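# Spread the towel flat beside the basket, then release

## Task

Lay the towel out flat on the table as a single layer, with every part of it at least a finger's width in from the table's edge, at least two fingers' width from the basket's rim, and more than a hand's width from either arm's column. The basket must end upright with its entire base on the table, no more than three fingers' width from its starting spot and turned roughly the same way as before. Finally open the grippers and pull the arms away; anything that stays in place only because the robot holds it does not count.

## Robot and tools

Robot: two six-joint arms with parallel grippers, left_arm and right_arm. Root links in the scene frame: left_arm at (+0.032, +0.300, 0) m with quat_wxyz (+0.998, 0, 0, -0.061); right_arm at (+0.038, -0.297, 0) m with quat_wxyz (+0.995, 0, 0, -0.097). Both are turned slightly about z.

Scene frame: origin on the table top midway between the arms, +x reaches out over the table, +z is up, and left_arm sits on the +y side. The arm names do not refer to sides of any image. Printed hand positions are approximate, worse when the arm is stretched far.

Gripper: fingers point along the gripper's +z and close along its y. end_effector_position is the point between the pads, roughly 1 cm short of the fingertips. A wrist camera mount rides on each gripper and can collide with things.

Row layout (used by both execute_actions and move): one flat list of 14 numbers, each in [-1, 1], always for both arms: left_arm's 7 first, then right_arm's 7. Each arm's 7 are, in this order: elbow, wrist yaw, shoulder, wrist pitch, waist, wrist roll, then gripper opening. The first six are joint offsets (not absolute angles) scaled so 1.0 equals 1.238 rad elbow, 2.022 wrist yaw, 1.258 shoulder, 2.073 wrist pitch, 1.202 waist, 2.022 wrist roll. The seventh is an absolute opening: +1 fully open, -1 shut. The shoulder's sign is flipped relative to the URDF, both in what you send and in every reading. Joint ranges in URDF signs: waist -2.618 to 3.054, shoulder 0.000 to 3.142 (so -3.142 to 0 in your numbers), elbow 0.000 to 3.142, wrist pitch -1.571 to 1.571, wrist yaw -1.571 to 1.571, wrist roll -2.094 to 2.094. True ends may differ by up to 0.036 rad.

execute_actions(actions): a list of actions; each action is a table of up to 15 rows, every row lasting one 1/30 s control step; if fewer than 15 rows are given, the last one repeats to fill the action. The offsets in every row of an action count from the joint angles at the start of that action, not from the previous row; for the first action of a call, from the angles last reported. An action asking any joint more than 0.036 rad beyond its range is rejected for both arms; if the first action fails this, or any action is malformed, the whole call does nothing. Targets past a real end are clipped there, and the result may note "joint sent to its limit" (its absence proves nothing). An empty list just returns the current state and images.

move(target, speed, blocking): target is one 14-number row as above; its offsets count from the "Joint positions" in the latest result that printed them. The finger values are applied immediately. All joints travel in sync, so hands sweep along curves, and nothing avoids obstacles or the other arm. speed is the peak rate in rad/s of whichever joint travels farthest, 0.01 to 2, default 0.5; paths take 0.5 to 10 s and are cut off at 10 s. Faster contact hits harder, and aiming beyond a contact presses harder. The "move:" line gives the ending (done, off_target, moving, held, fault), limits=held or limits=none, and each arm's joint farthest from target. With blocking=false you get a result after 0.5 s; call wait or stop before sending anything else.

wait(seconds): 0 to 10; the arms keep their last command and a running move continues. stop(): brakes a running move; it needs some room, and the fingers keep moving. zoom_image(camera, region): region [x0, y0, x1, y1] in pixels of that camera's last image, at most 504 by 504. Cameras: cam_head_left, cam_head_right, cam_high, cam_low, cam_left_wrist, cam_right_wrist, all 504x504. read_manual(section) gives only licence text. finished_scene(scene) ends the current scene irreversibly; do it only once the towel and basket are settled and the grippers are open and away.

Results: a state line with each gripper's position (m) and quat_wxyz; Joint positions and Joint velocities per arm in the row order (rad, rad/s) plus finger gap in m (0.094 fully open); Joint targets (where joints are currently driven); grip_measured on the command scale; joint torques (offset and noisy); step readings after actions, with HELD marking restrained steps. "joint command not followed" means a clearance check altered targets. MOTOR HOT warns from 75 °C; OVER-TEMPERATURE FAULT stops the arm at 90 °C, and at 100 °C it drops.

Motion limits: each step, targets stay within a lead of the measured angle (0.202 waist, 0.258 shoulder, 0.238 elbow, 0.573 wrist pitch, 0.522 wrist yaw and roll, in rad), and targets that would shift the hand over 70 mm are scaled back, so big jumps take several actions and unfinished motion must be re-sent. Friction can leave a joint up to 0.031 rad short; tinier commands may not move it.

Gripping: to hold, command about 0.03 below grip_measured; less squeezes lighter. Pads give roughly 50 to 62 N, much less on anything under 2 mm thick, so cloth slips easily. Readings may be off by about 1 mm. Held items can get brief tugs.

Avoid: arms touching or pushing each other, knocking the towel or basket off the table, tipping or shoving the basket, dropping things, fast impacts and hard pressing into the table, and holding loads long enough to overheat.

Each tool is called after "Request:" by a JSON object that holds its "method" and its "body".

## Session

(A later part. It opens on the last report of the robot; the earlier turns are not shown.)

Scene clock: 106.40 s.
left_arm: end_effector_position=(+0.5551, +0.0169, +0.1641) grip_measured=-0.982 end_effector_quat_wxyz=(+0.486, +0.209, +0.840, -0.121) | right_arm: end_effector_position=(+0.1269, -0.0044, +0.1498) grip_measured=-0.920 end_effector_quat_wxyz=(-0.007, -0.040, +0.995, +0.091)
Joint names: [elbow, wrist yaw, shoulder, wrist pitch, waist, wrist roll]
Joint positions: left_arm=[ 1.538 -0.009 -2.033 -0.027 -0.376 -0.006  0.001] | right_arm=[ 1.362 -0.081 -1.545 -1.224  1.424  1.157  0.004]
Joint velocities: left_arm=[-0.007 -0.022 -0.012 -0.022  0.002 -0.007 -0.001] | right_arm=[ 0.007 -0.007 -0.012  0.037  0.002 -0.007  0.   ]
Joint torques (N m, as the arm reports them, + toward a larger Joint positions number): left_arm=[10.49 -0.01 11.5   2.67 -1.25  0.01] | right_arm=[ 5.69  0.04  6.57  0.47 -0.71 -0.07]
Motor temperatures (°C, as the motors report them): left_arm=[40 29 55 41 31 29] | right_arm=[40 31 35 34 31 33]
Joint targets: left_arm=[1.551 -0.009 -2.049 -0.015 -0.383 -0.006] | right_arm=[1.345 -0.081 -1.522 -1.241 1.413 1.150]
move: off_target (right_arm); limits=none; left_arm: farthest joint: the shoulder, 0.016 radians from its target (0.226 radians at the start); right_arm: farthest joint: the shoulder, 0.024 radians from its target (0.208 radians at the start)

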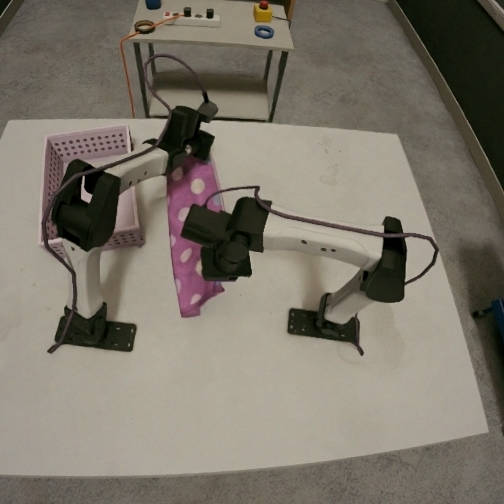

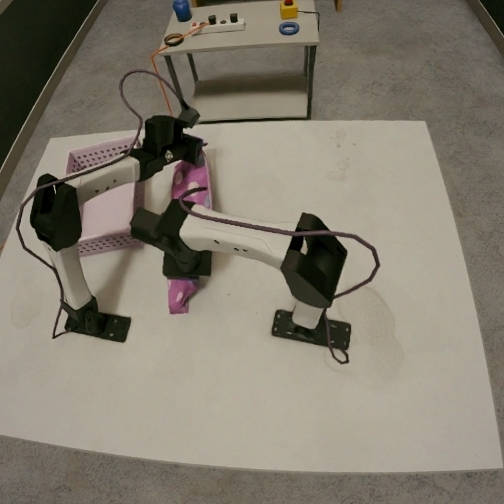

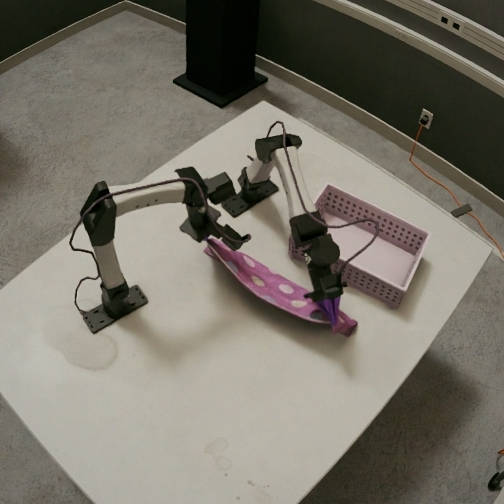

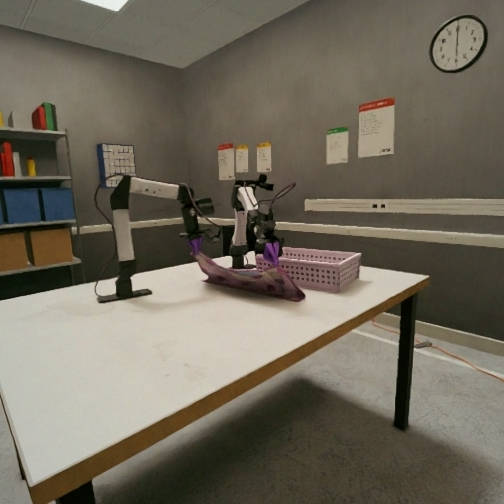

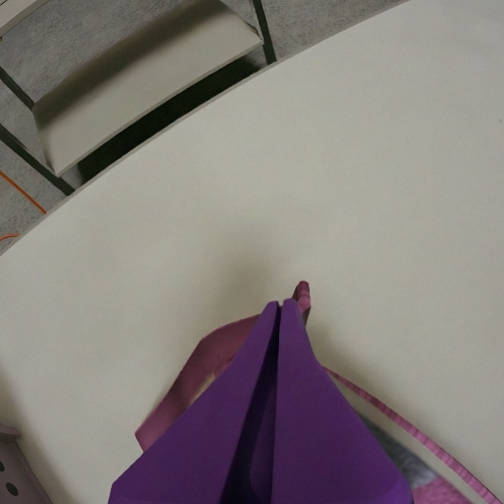

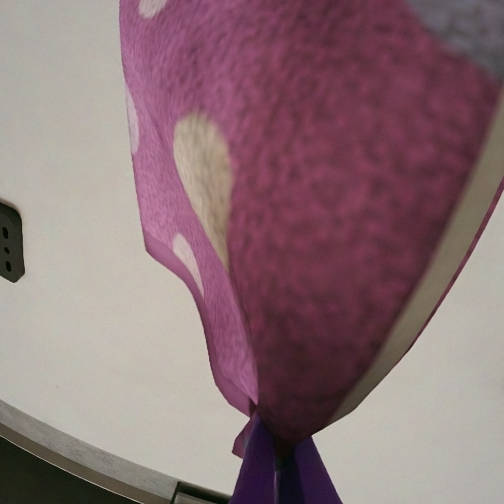

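Request:
{"method": "move", "body": {"target": [0.295,0,-0.075,-0.07,-0.105,0,-1, 0.065,0,0.25,-0.128,-0.075,-0.03,-1], "speed": 0.25}}

Request:
{"method": "move", "body": {"target": [-0.295,0,0.075,0.07,0.095,0,-1, -0.065,0,-0.24,0.12,0.075,0.03,-1], "speed": 0.25}}

Scene clock: 124.27 s.
left_arm: end_effector_position=(+0.5503, -0.0663, +0.2544) grip_measured=-0.982 end_effector_quat_wxyz=(+0.534, +0.247, +0.791, -0.168) | right_arm: end_effector_position=(+0.1203, -0.0781, +0.2294) grip_measured=-0.921 end_effector_quat_wxyz=(+0.022, -0.030, +0.989, +0.140)
Joint names: [elbow, wrist yaw, shoulder, wrist pitch, waist, wrist roll]
Joint positions: left_arm=[ 1.887 -0.009 -2.105 -0.163 -0.495 -0.006  0.001] | right_arm=[ 1.423 -0.081 -1.247 -1.474  1.345  1.102  0.004]
Joint velocities: left_arm=[-0.012  0.022 -0.002 -0.037 -0.022  0.022 -0.001] | right_arm=[-0.002 -0.051  0.007 -0.007 -0.017 -0.007 -0.001]
Joint torques (N m, as the arm reports them, + toward a larger Joint positions number): left_arm=[11.14 -0.02 11.96  2.57 -1.31  0.01] | right_arm=[ 8.12  0.04  3.37  0.73 -0.75 -0.08]
Motor temperatures (°C, as the motors report them): left_arm=[42 29 55 43 31 29] | right_arm=[39 31 37 34 31 33]
Joint targets: left_arm=[1.904 -0.009 -2.127 -0.172 -0.502 -0.006] | right_arm=[1.443 -0.081 -1.231 -1.490 1.334 1.096]
move: off_target (left_arm); limits=none; left_arm: farthest joint: the shoulder, 0.022 radians from its target (0.095 radians at the start); right_arm: farthest joint: the elbow, 0.020 radians from its target (0.080 radians at the start)

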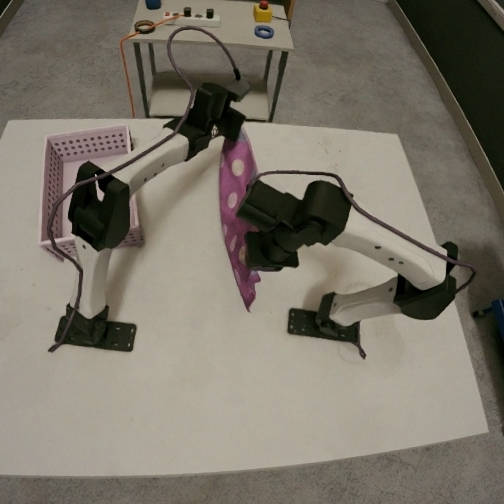

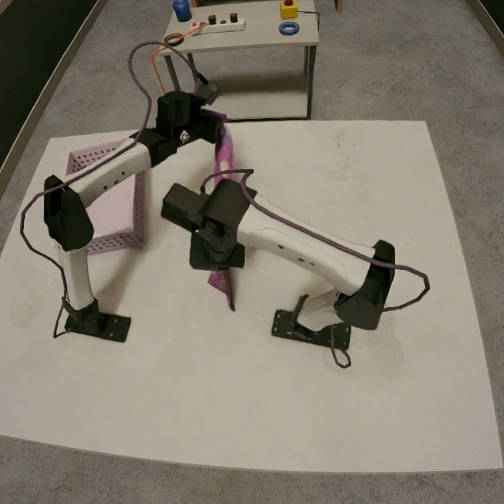

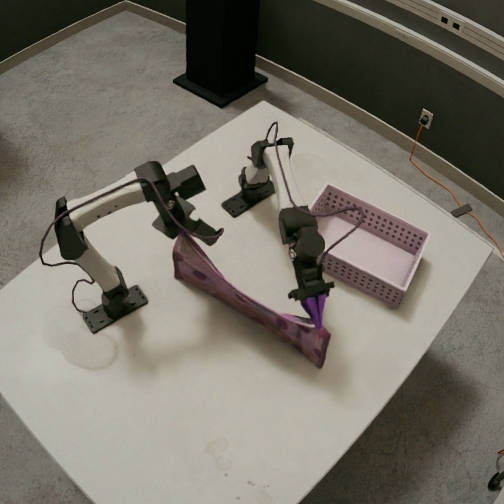

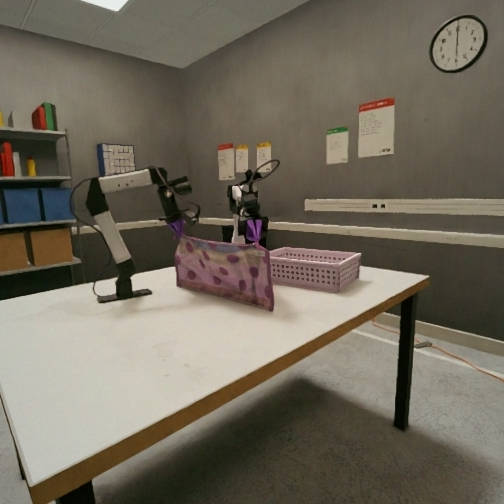

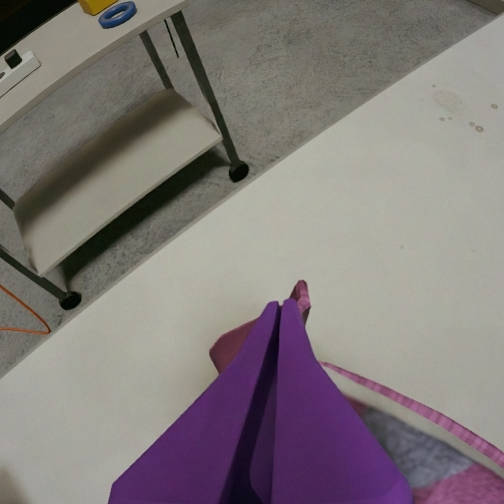

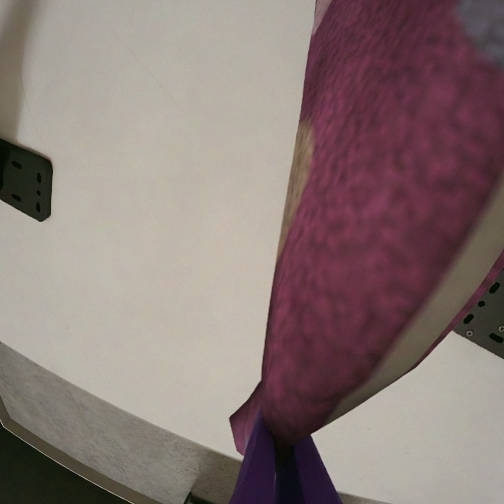

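Scene clock: 126.33 s.
left_arm: end_effector_position=(+0.5511, +0.0095, +0.1718) grip_measured=-0.982 end_effector_quat_wxyz=(+0.491, +0.214, +0.835, -0.126) | right_arm: end_effector_position=(+0.1250, -0.0100, +0.1504) grip_measured=-0.920 end_effector_quat_wxyz=(-0.010, -0.040, +0.996, +0.084)
Joint names: [elbow, wrist yaw, shoulder, wrist pitch, waist, wrist roll]
Joint positions: left_arm=[ 1.543 -0.009 -2.022 -0.029 -0.39  -0.006  0.001] | right_arm=[ 1.358 -0.081 -1.536 -1.243  1.424  1.157  0.004]
Joint velocities: left_arm=[-0.017  0.007  0.007 -0.051  0.002  0.022 -0.001] | right_arm=[-0.012  0.007 -0.022 -0.095 -0.007 -0.007 -0.001]
Joint torques (N m, as the arm reports them, + toward a larger Joint positions number): left_arm=[ 7.84 -0.02 13.65  2.69 -0.03  0.01] | right_arm=[5.82 0.05 4.04 0.85 0.8  0.04]
Motor temperatures (°C, as the motors report them): left_arm=[41 29 55 43 31 29] | right_arm=[39 31 37 34 31 33]
Joint targets: left_arm=[1.521 -0.009 -2.011 -0.018 -0.380 -0.006] | right_arm=[1.342 -0.081 -1.549 -1.225 1.435 1.163]
move: off_target (left_arm); limits=none; left_arm: farthest joint: the elbow, 0.021 radians from its target (0.365 radians at the start); right_arm: farthest joint: the wrist pitch, 0.018 radians from its target (0.248 radians at the start)

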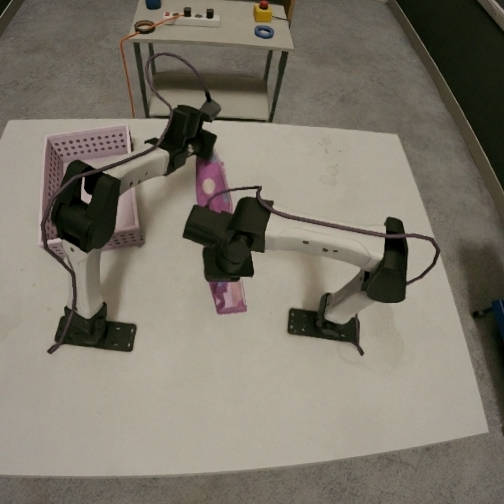

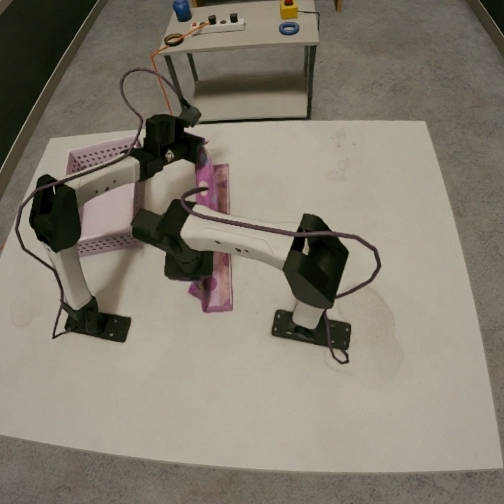

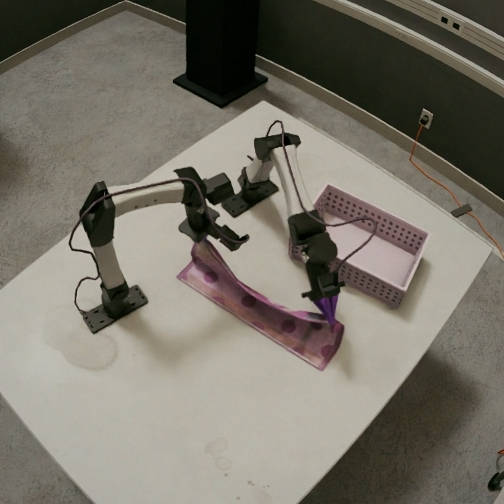

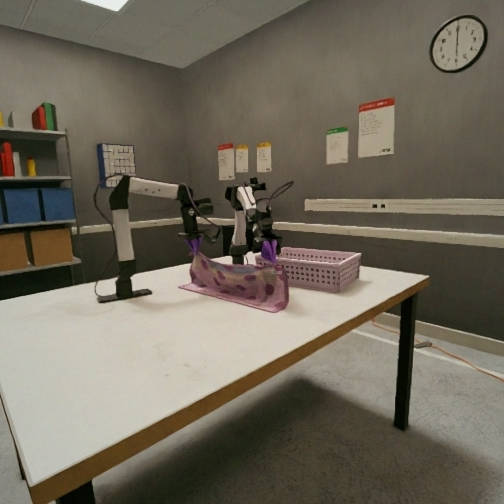

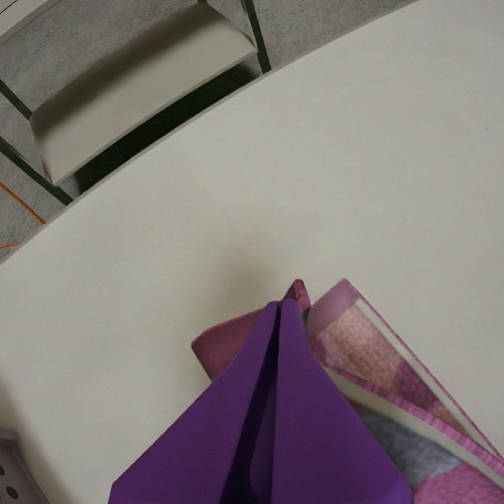

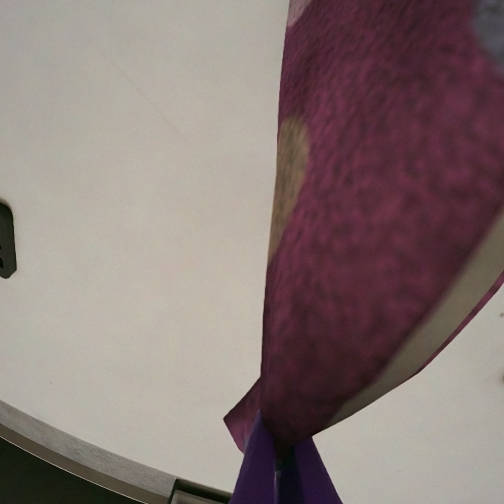

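Request:
{"method": "move", "body": {"target": [0.32,0,-0.22,-0.325,0.145,0,-1, 0.335,0,-0.48,0,0.13,0.1,-1], "speed": 0.3}}

Scene clock: 133.80 s.
left_arm: end_effector_position=(+0.5595, +0.1094, +0.0679) grip_measured=-0.982 end_effector_quat_wxyz=(+0.247, +0.164, +0.954, -0.040) | right_arm: end_effector_position=(+0.1044, +0.0950, +0.0578) grip_measured=-0.920 end_effector_quat_wxyz=(-0.041, -0.009, +0.999, -0.017)
Joint names: [elbow, wrist yaw, shoulder, wrist pitch, waist, wrist roll]
Joint positions: left_arm=[ 1.917 -0.009 -2.28  -0.703 -0.227 -0.006  0.001] | right_arm=[ 1.749 -0.073 -2.127 -1.243  1.565  1.352  0.004]
Joint velocities: left_arm=[ 0.007 -0.007  0.002  0.022  0.002  0.007 -0.   ] | right_arm=[-0.002 -0.066  0.027  0.051  0.002  0.022  0.   ]
Joint torques (N m, as the arm reports them, + toward a larger Joint positions number): left_arm=[10.72 -0.02 12.83  1.75  0.13  0.01] | right_arm=[ 8.27 -0.03  8.49  0.14  1.03  0.05]
Motor temperatures (°C, as the motors report them): left_arm=[42 29 56 43 31 29] | right_arm=[40 31 37 34 31 33]
Joint targets: left_arm=[1.940 -0.009 -2.299 -0.703 -0.216 -0.006] | right_arm=[1.772 -0.081 -2.139 -1.243 1.580 1.359]
move: off_target (left_arm, right_arm); limits=none; left_arm: farthest joint: the elbow, 0.022 radians from its target (0.396 radians at the start); right_arm: farthest joint: the elbow, 0.024 radians from its target (0.415 radians at the start)

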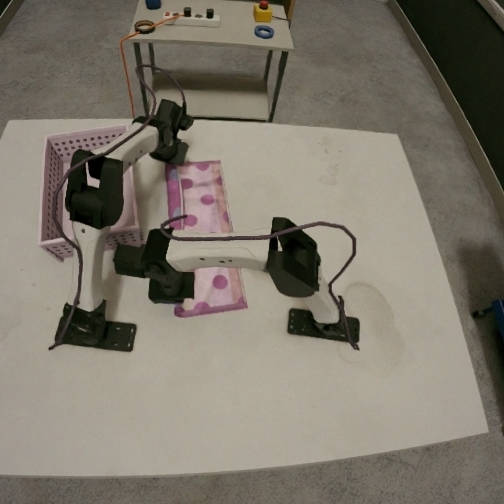

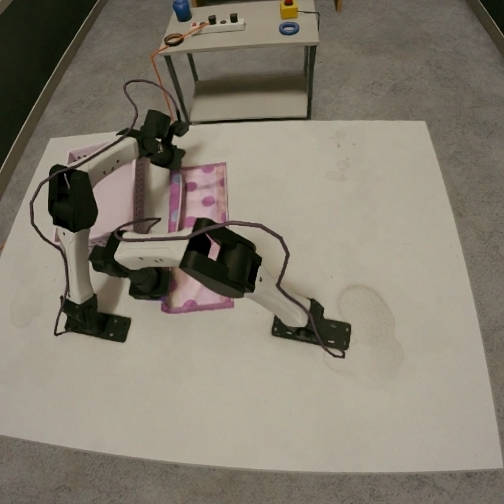

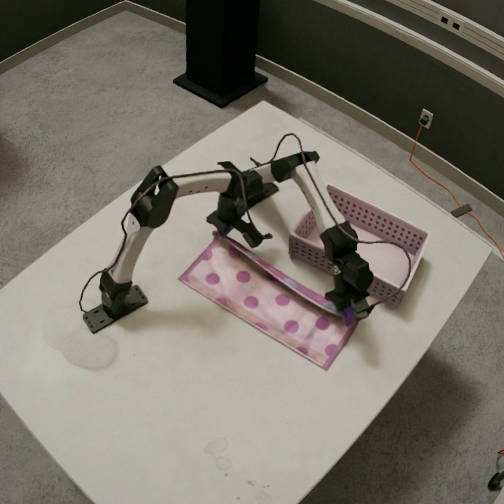

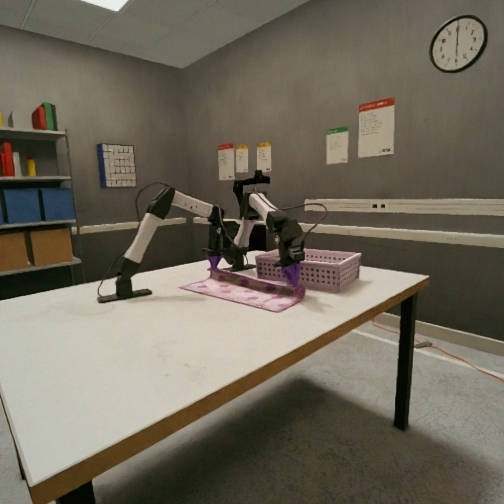

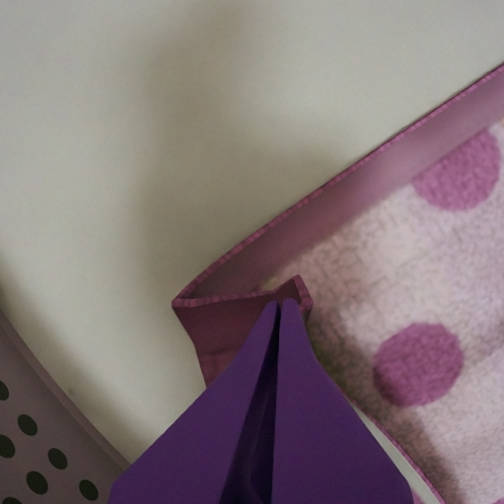

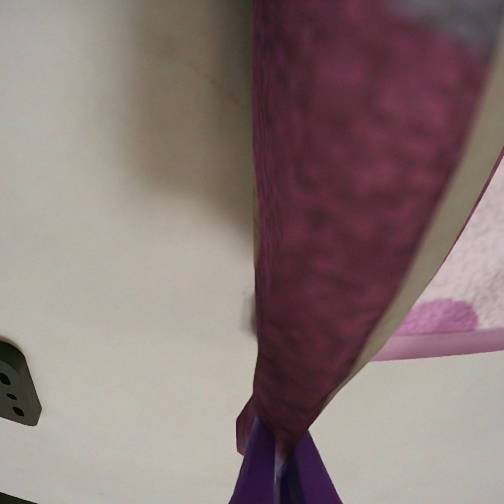

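Request:
{"method": "move", "body": {"target": [0,-0.08,0.02,0,0.04,0,-1, 0,0,0.03,0.08,0,0,-1], "speed": 0.3}}

Request:
{"method": "move", "body": {"target": [0,0,0,0,0,0,-0.4, 0,0,0,0,0,0,-0.4]}}

Request:
{"method": "move", "body": {"target": [-0.2,0.08,0.6,0,0.2,0,-0.4, -0.3,0.04,0.6,-0.1,0,0,-0.4], "speed": 0.7}}

Scene clock: 141.33 s.
left_arm: end_effector_position=(+0.5722, +0.1547, +0.0788) grip_measured=-0.983 end_effector_quat_wxyz=(+0.263, +0.126, +0.956, +0.035) | right_arm: end_effector_position=(+0.1135, +0.1319, +0.0659) grip_measured=-0.920 end_effector_quat_wxyz=(-0.019, -0.011, +0.998, +0.064)
Joint names: [elbow, wrist yaw, shoulder, wrist pitch, waist, wrist roll]
Joint positions: left_arm=[ 1.917 -0.156 -2.261 -0.712 -0.188 -0.006  0.001] | right_arm=[ 1.749 -0.063 -2.11  -1.092  1.565  1.353  0.004]
Joint velocities: left_arm=[ 0.007  0.037 -0.012  0.007 -0.002 -0.022 -0.001] | right_arm=[-0.002  0.037  0.002 -0.007  0.002  0.037 -0.   ]
Joint torques (N m, as the arm reports them, + toward a larger Joint positions number): left_arm=[ 8.99 -0.21 14.76  1.86 -0.06  0.  ] | right_arm=[ 6.86 -0.04 10.8   0.69  0.02 -0.02]
Motor temperatures (°C, as the motors report them): left_arm=[42 29 57 42 31 29] | right_arm=[40 31 39 34 31 33]
Joint targets: left_arm=[1.917 -0.171 -2.255 -0.703 -0.179 -0.006] | right_arm=[1.749 -0.073 -2.090 -1.077 1.565 1.352]
move: off_target (right_arm); limits=none; left_arm: farthest joint: the wrist yaw, 0.015 radians from its target (0.162 radians at the start); right_arm: farthest joint: the shoulder, 0.021 radians from its target (0.038 radians at the start)

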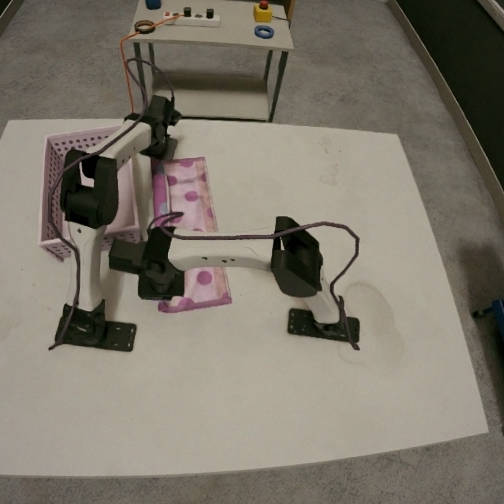

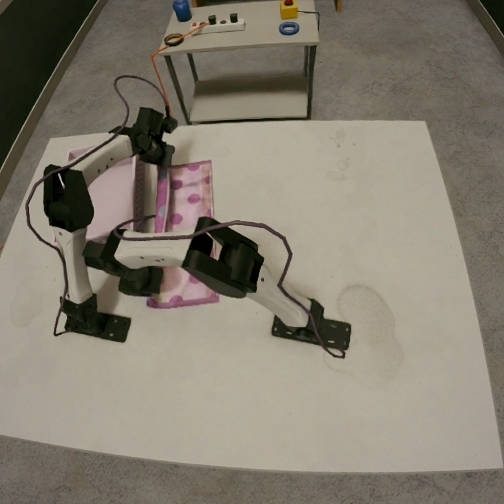

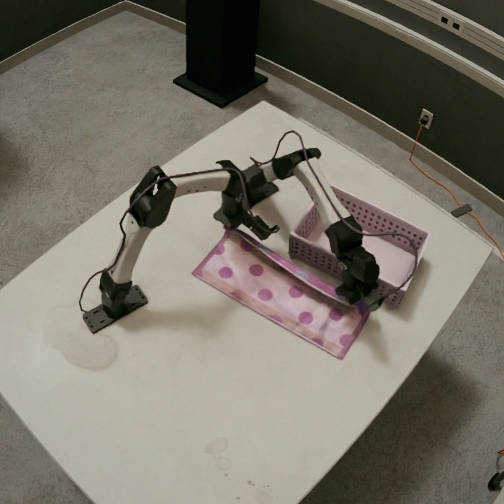

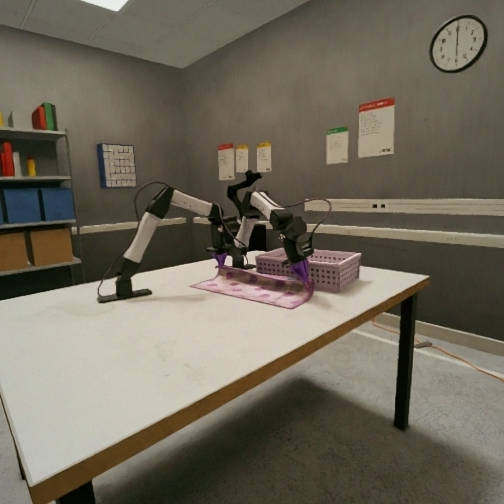

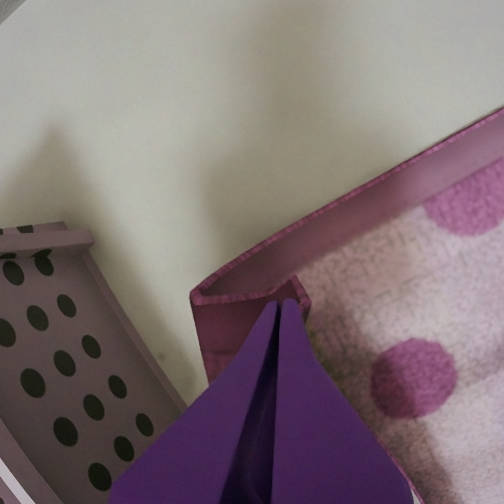

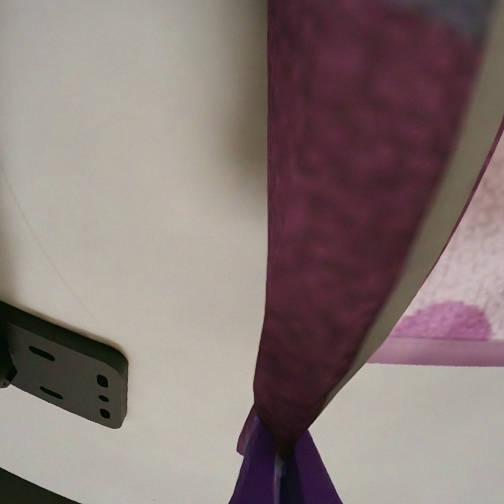

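Scene clock: 141.83 s.
left_arm: end_effector_position=(+0.5720, +0.1548, +0.0787) grip_measured=-0.402 end_effector_quat_wxyz=(+0.262, +0.127, +0.956, +0.035) | right_arm: end_effector_position=(+0.1136, +0.1319, +0.0659) grip_measured=-0.402 end_effector_quat_wxyz=(-0.018, -0.011, +0.998, +0.064)
Joint names: [elbow, wrist yaw, shoulder, wrist pitch, waist, wrist roll]
Joint positions: left_arm=[ 1.917 -0.156 -2.261 -0.713 -0.188 -0.006  0.028] | right_arm=[ 1.749 -0.062 -2.11  -1.092  1.565  1.353  0.028]
Joint velocities: left_arm=[-0.007 -0.037 -0.002 -0.022  0.007  0.022 -0.   ] | right_arm=[ 0.012 -0.051  0.022 -0.022 -0.007  0.007 -0.001]
Joint torques (N m, as the arm reports them, + toward a larger Joint positions number): left_arm=[ 9.01 -0.09 14.23  1.78 -0.63  0.  ] | right_arm=[ 6.86  0.06  9.45  0.54 -0.03 -0.01]
Motor temperatures (°C, as the motors report them): left_arm=[42 29 57 42 31 29] | right_arm=[40 31 39 34 31 33]
Joint targets: left_arm=[1.917 -0.156 -2.261 -0.712 -0.188 -0.006] | right_arm=[1.749 -0.063 -2.110 -1.092 1.565 1.353]
move: done; limits=none; left_arm: farthest joint: the wrist pitch, 0.001 radians from its target (0.000 radians at the start); right_arm: farthest joint: the wrist yaw, 0.001 radians from its target (0.000 radians at the start)

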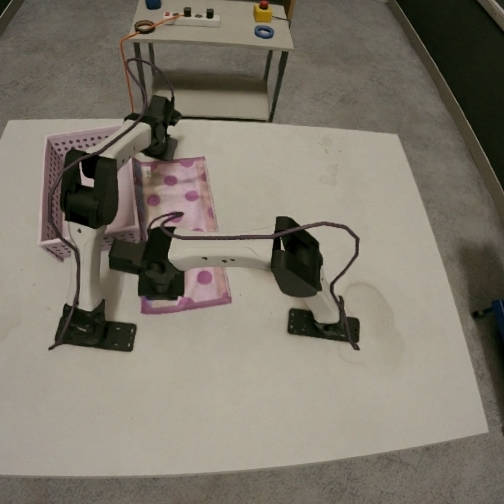

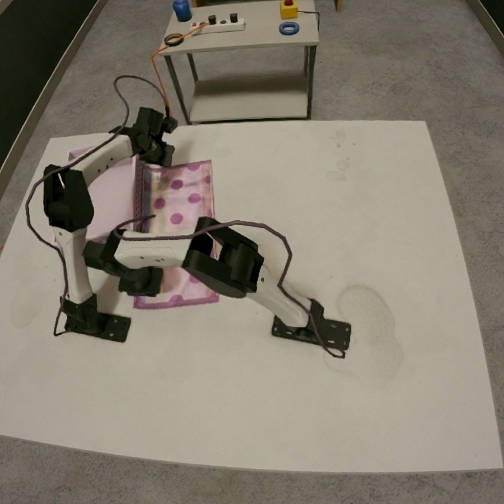

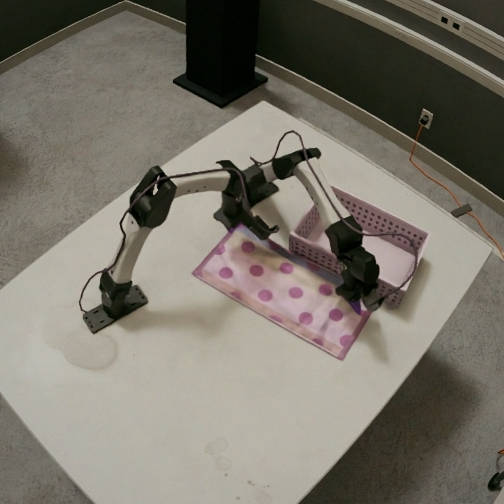

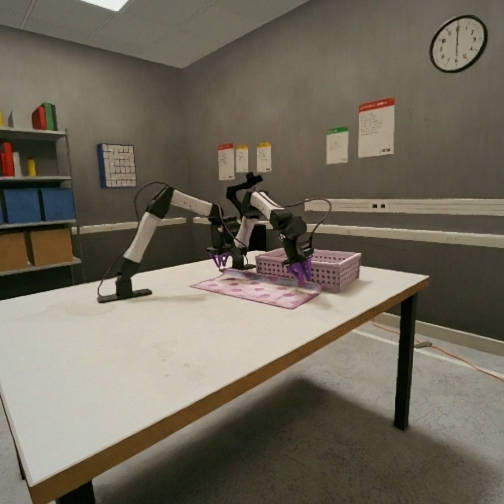

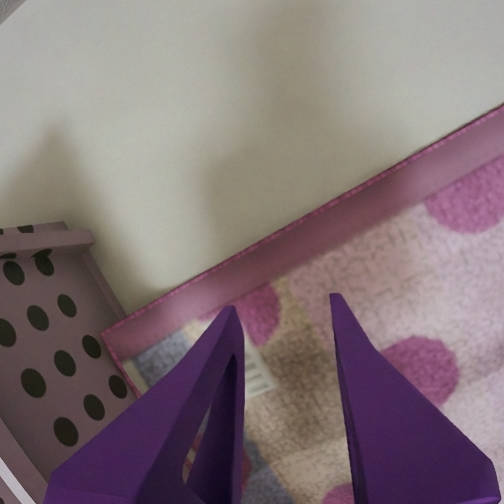

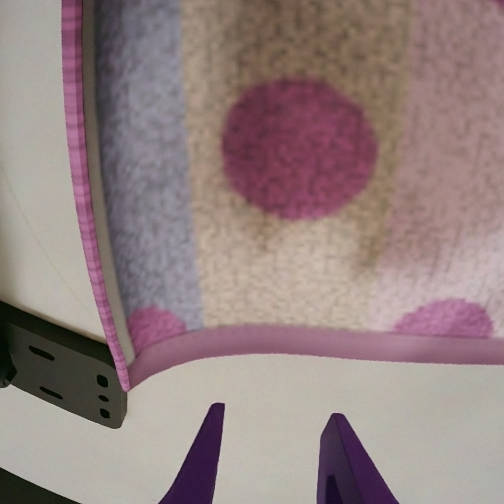

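Scene clock: 143.57 s.
left_arm: end_effector_position=(+0.4746, +0.2657, +0.3631) grip_measured=-0.402 end_effector_quat_wxyz=(+0.506, +0.030, +0.862, -0.019) | right_arm: end_effector_position=(+0.0966, -0.0164, +0.2058) grip_measured=-0.402 end_effector_quat_wxyz=(+0.038, -0.008, +0.987, +0.154)
Joint names: [elbow, wrist yaw, shoulder, wrist pitch, waist, wrist roll]
Joint positions: left_arm=[ 1.693 -0.004 -1.498 -0.704  0.044 -0.006  0.028] | right_arm=[ 1.396  0.011 -1.366 -1.283  1.565  1.353  0.028]
Joint velocities: left_arm=[ 0.002  0.007  0.007  0.022  0.002  0.007 -0.001] | right_arm=[ 0.002 -0.007 -0.012 -0.066 -0.007  0.022  0.   ]
Joint torques (N m, as the arm reports them, + toward a larger Joint positions number): left_arm=[ 7.23  0.08  6.46  2.48 -0.08  0.01] | right_arm=[ 5.66  0.18  4.24  0.8   0.01 -0.03]
Motor temperatures (°C, as the motors report them): left_arm=[42 29 57 42 31 29] | right_arm=[40 31 39 34 31 33]
Joint targets: left_arm=[1.669 0.006 -1.506 -0.713 0.053 -0.006] | right_arm=[1.378 0.019 -1.355 -1.299 1.565 1.353]
move: off_target (left_arm); limits=none; left_arm: farthest joint: the elbow, 0.024 radians from its target (0.248 radians at the start); right_arm: farthest joint: the elbow, 0.018 radians from its target (0.371 radians at the start)

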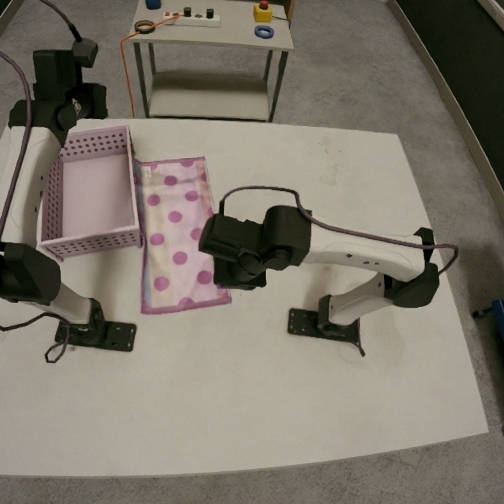

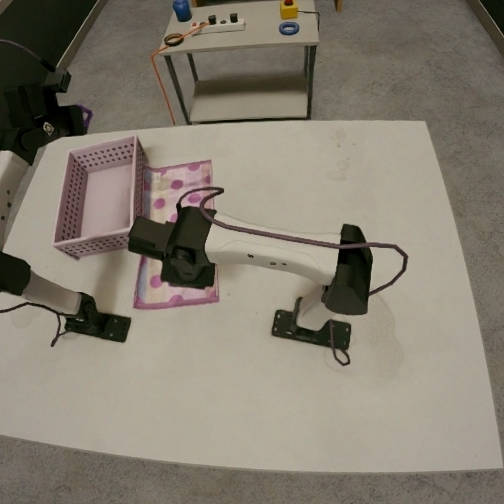

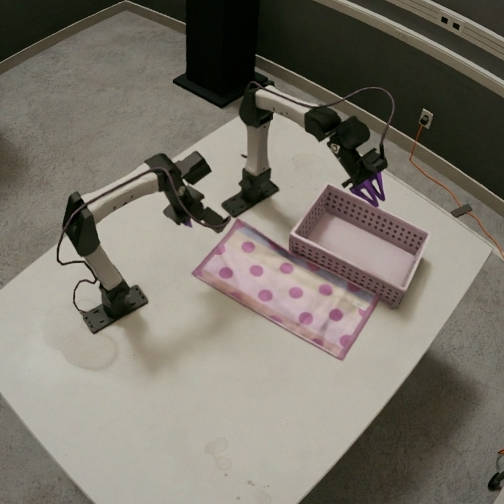

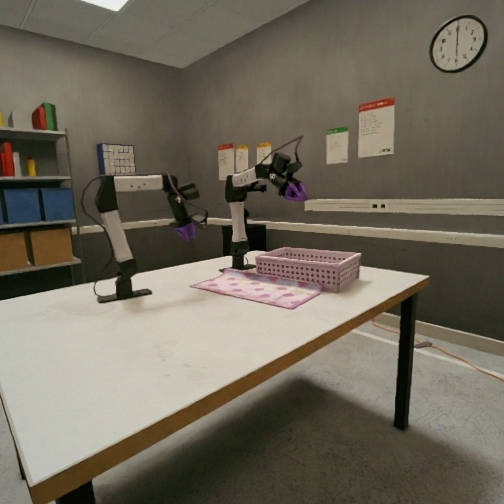

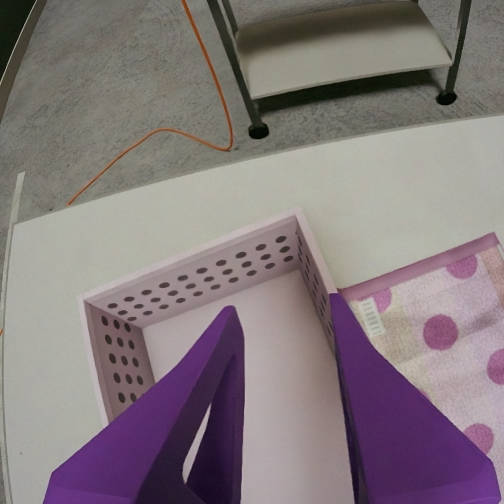

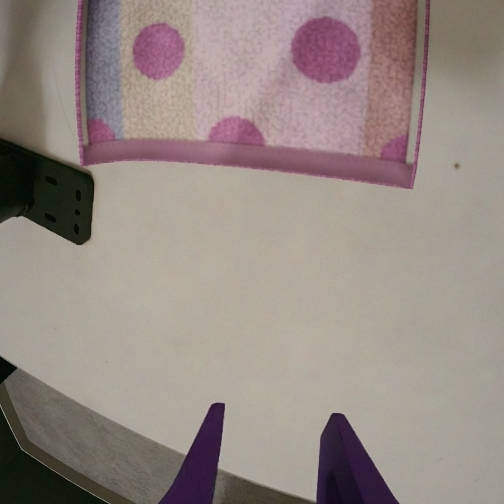

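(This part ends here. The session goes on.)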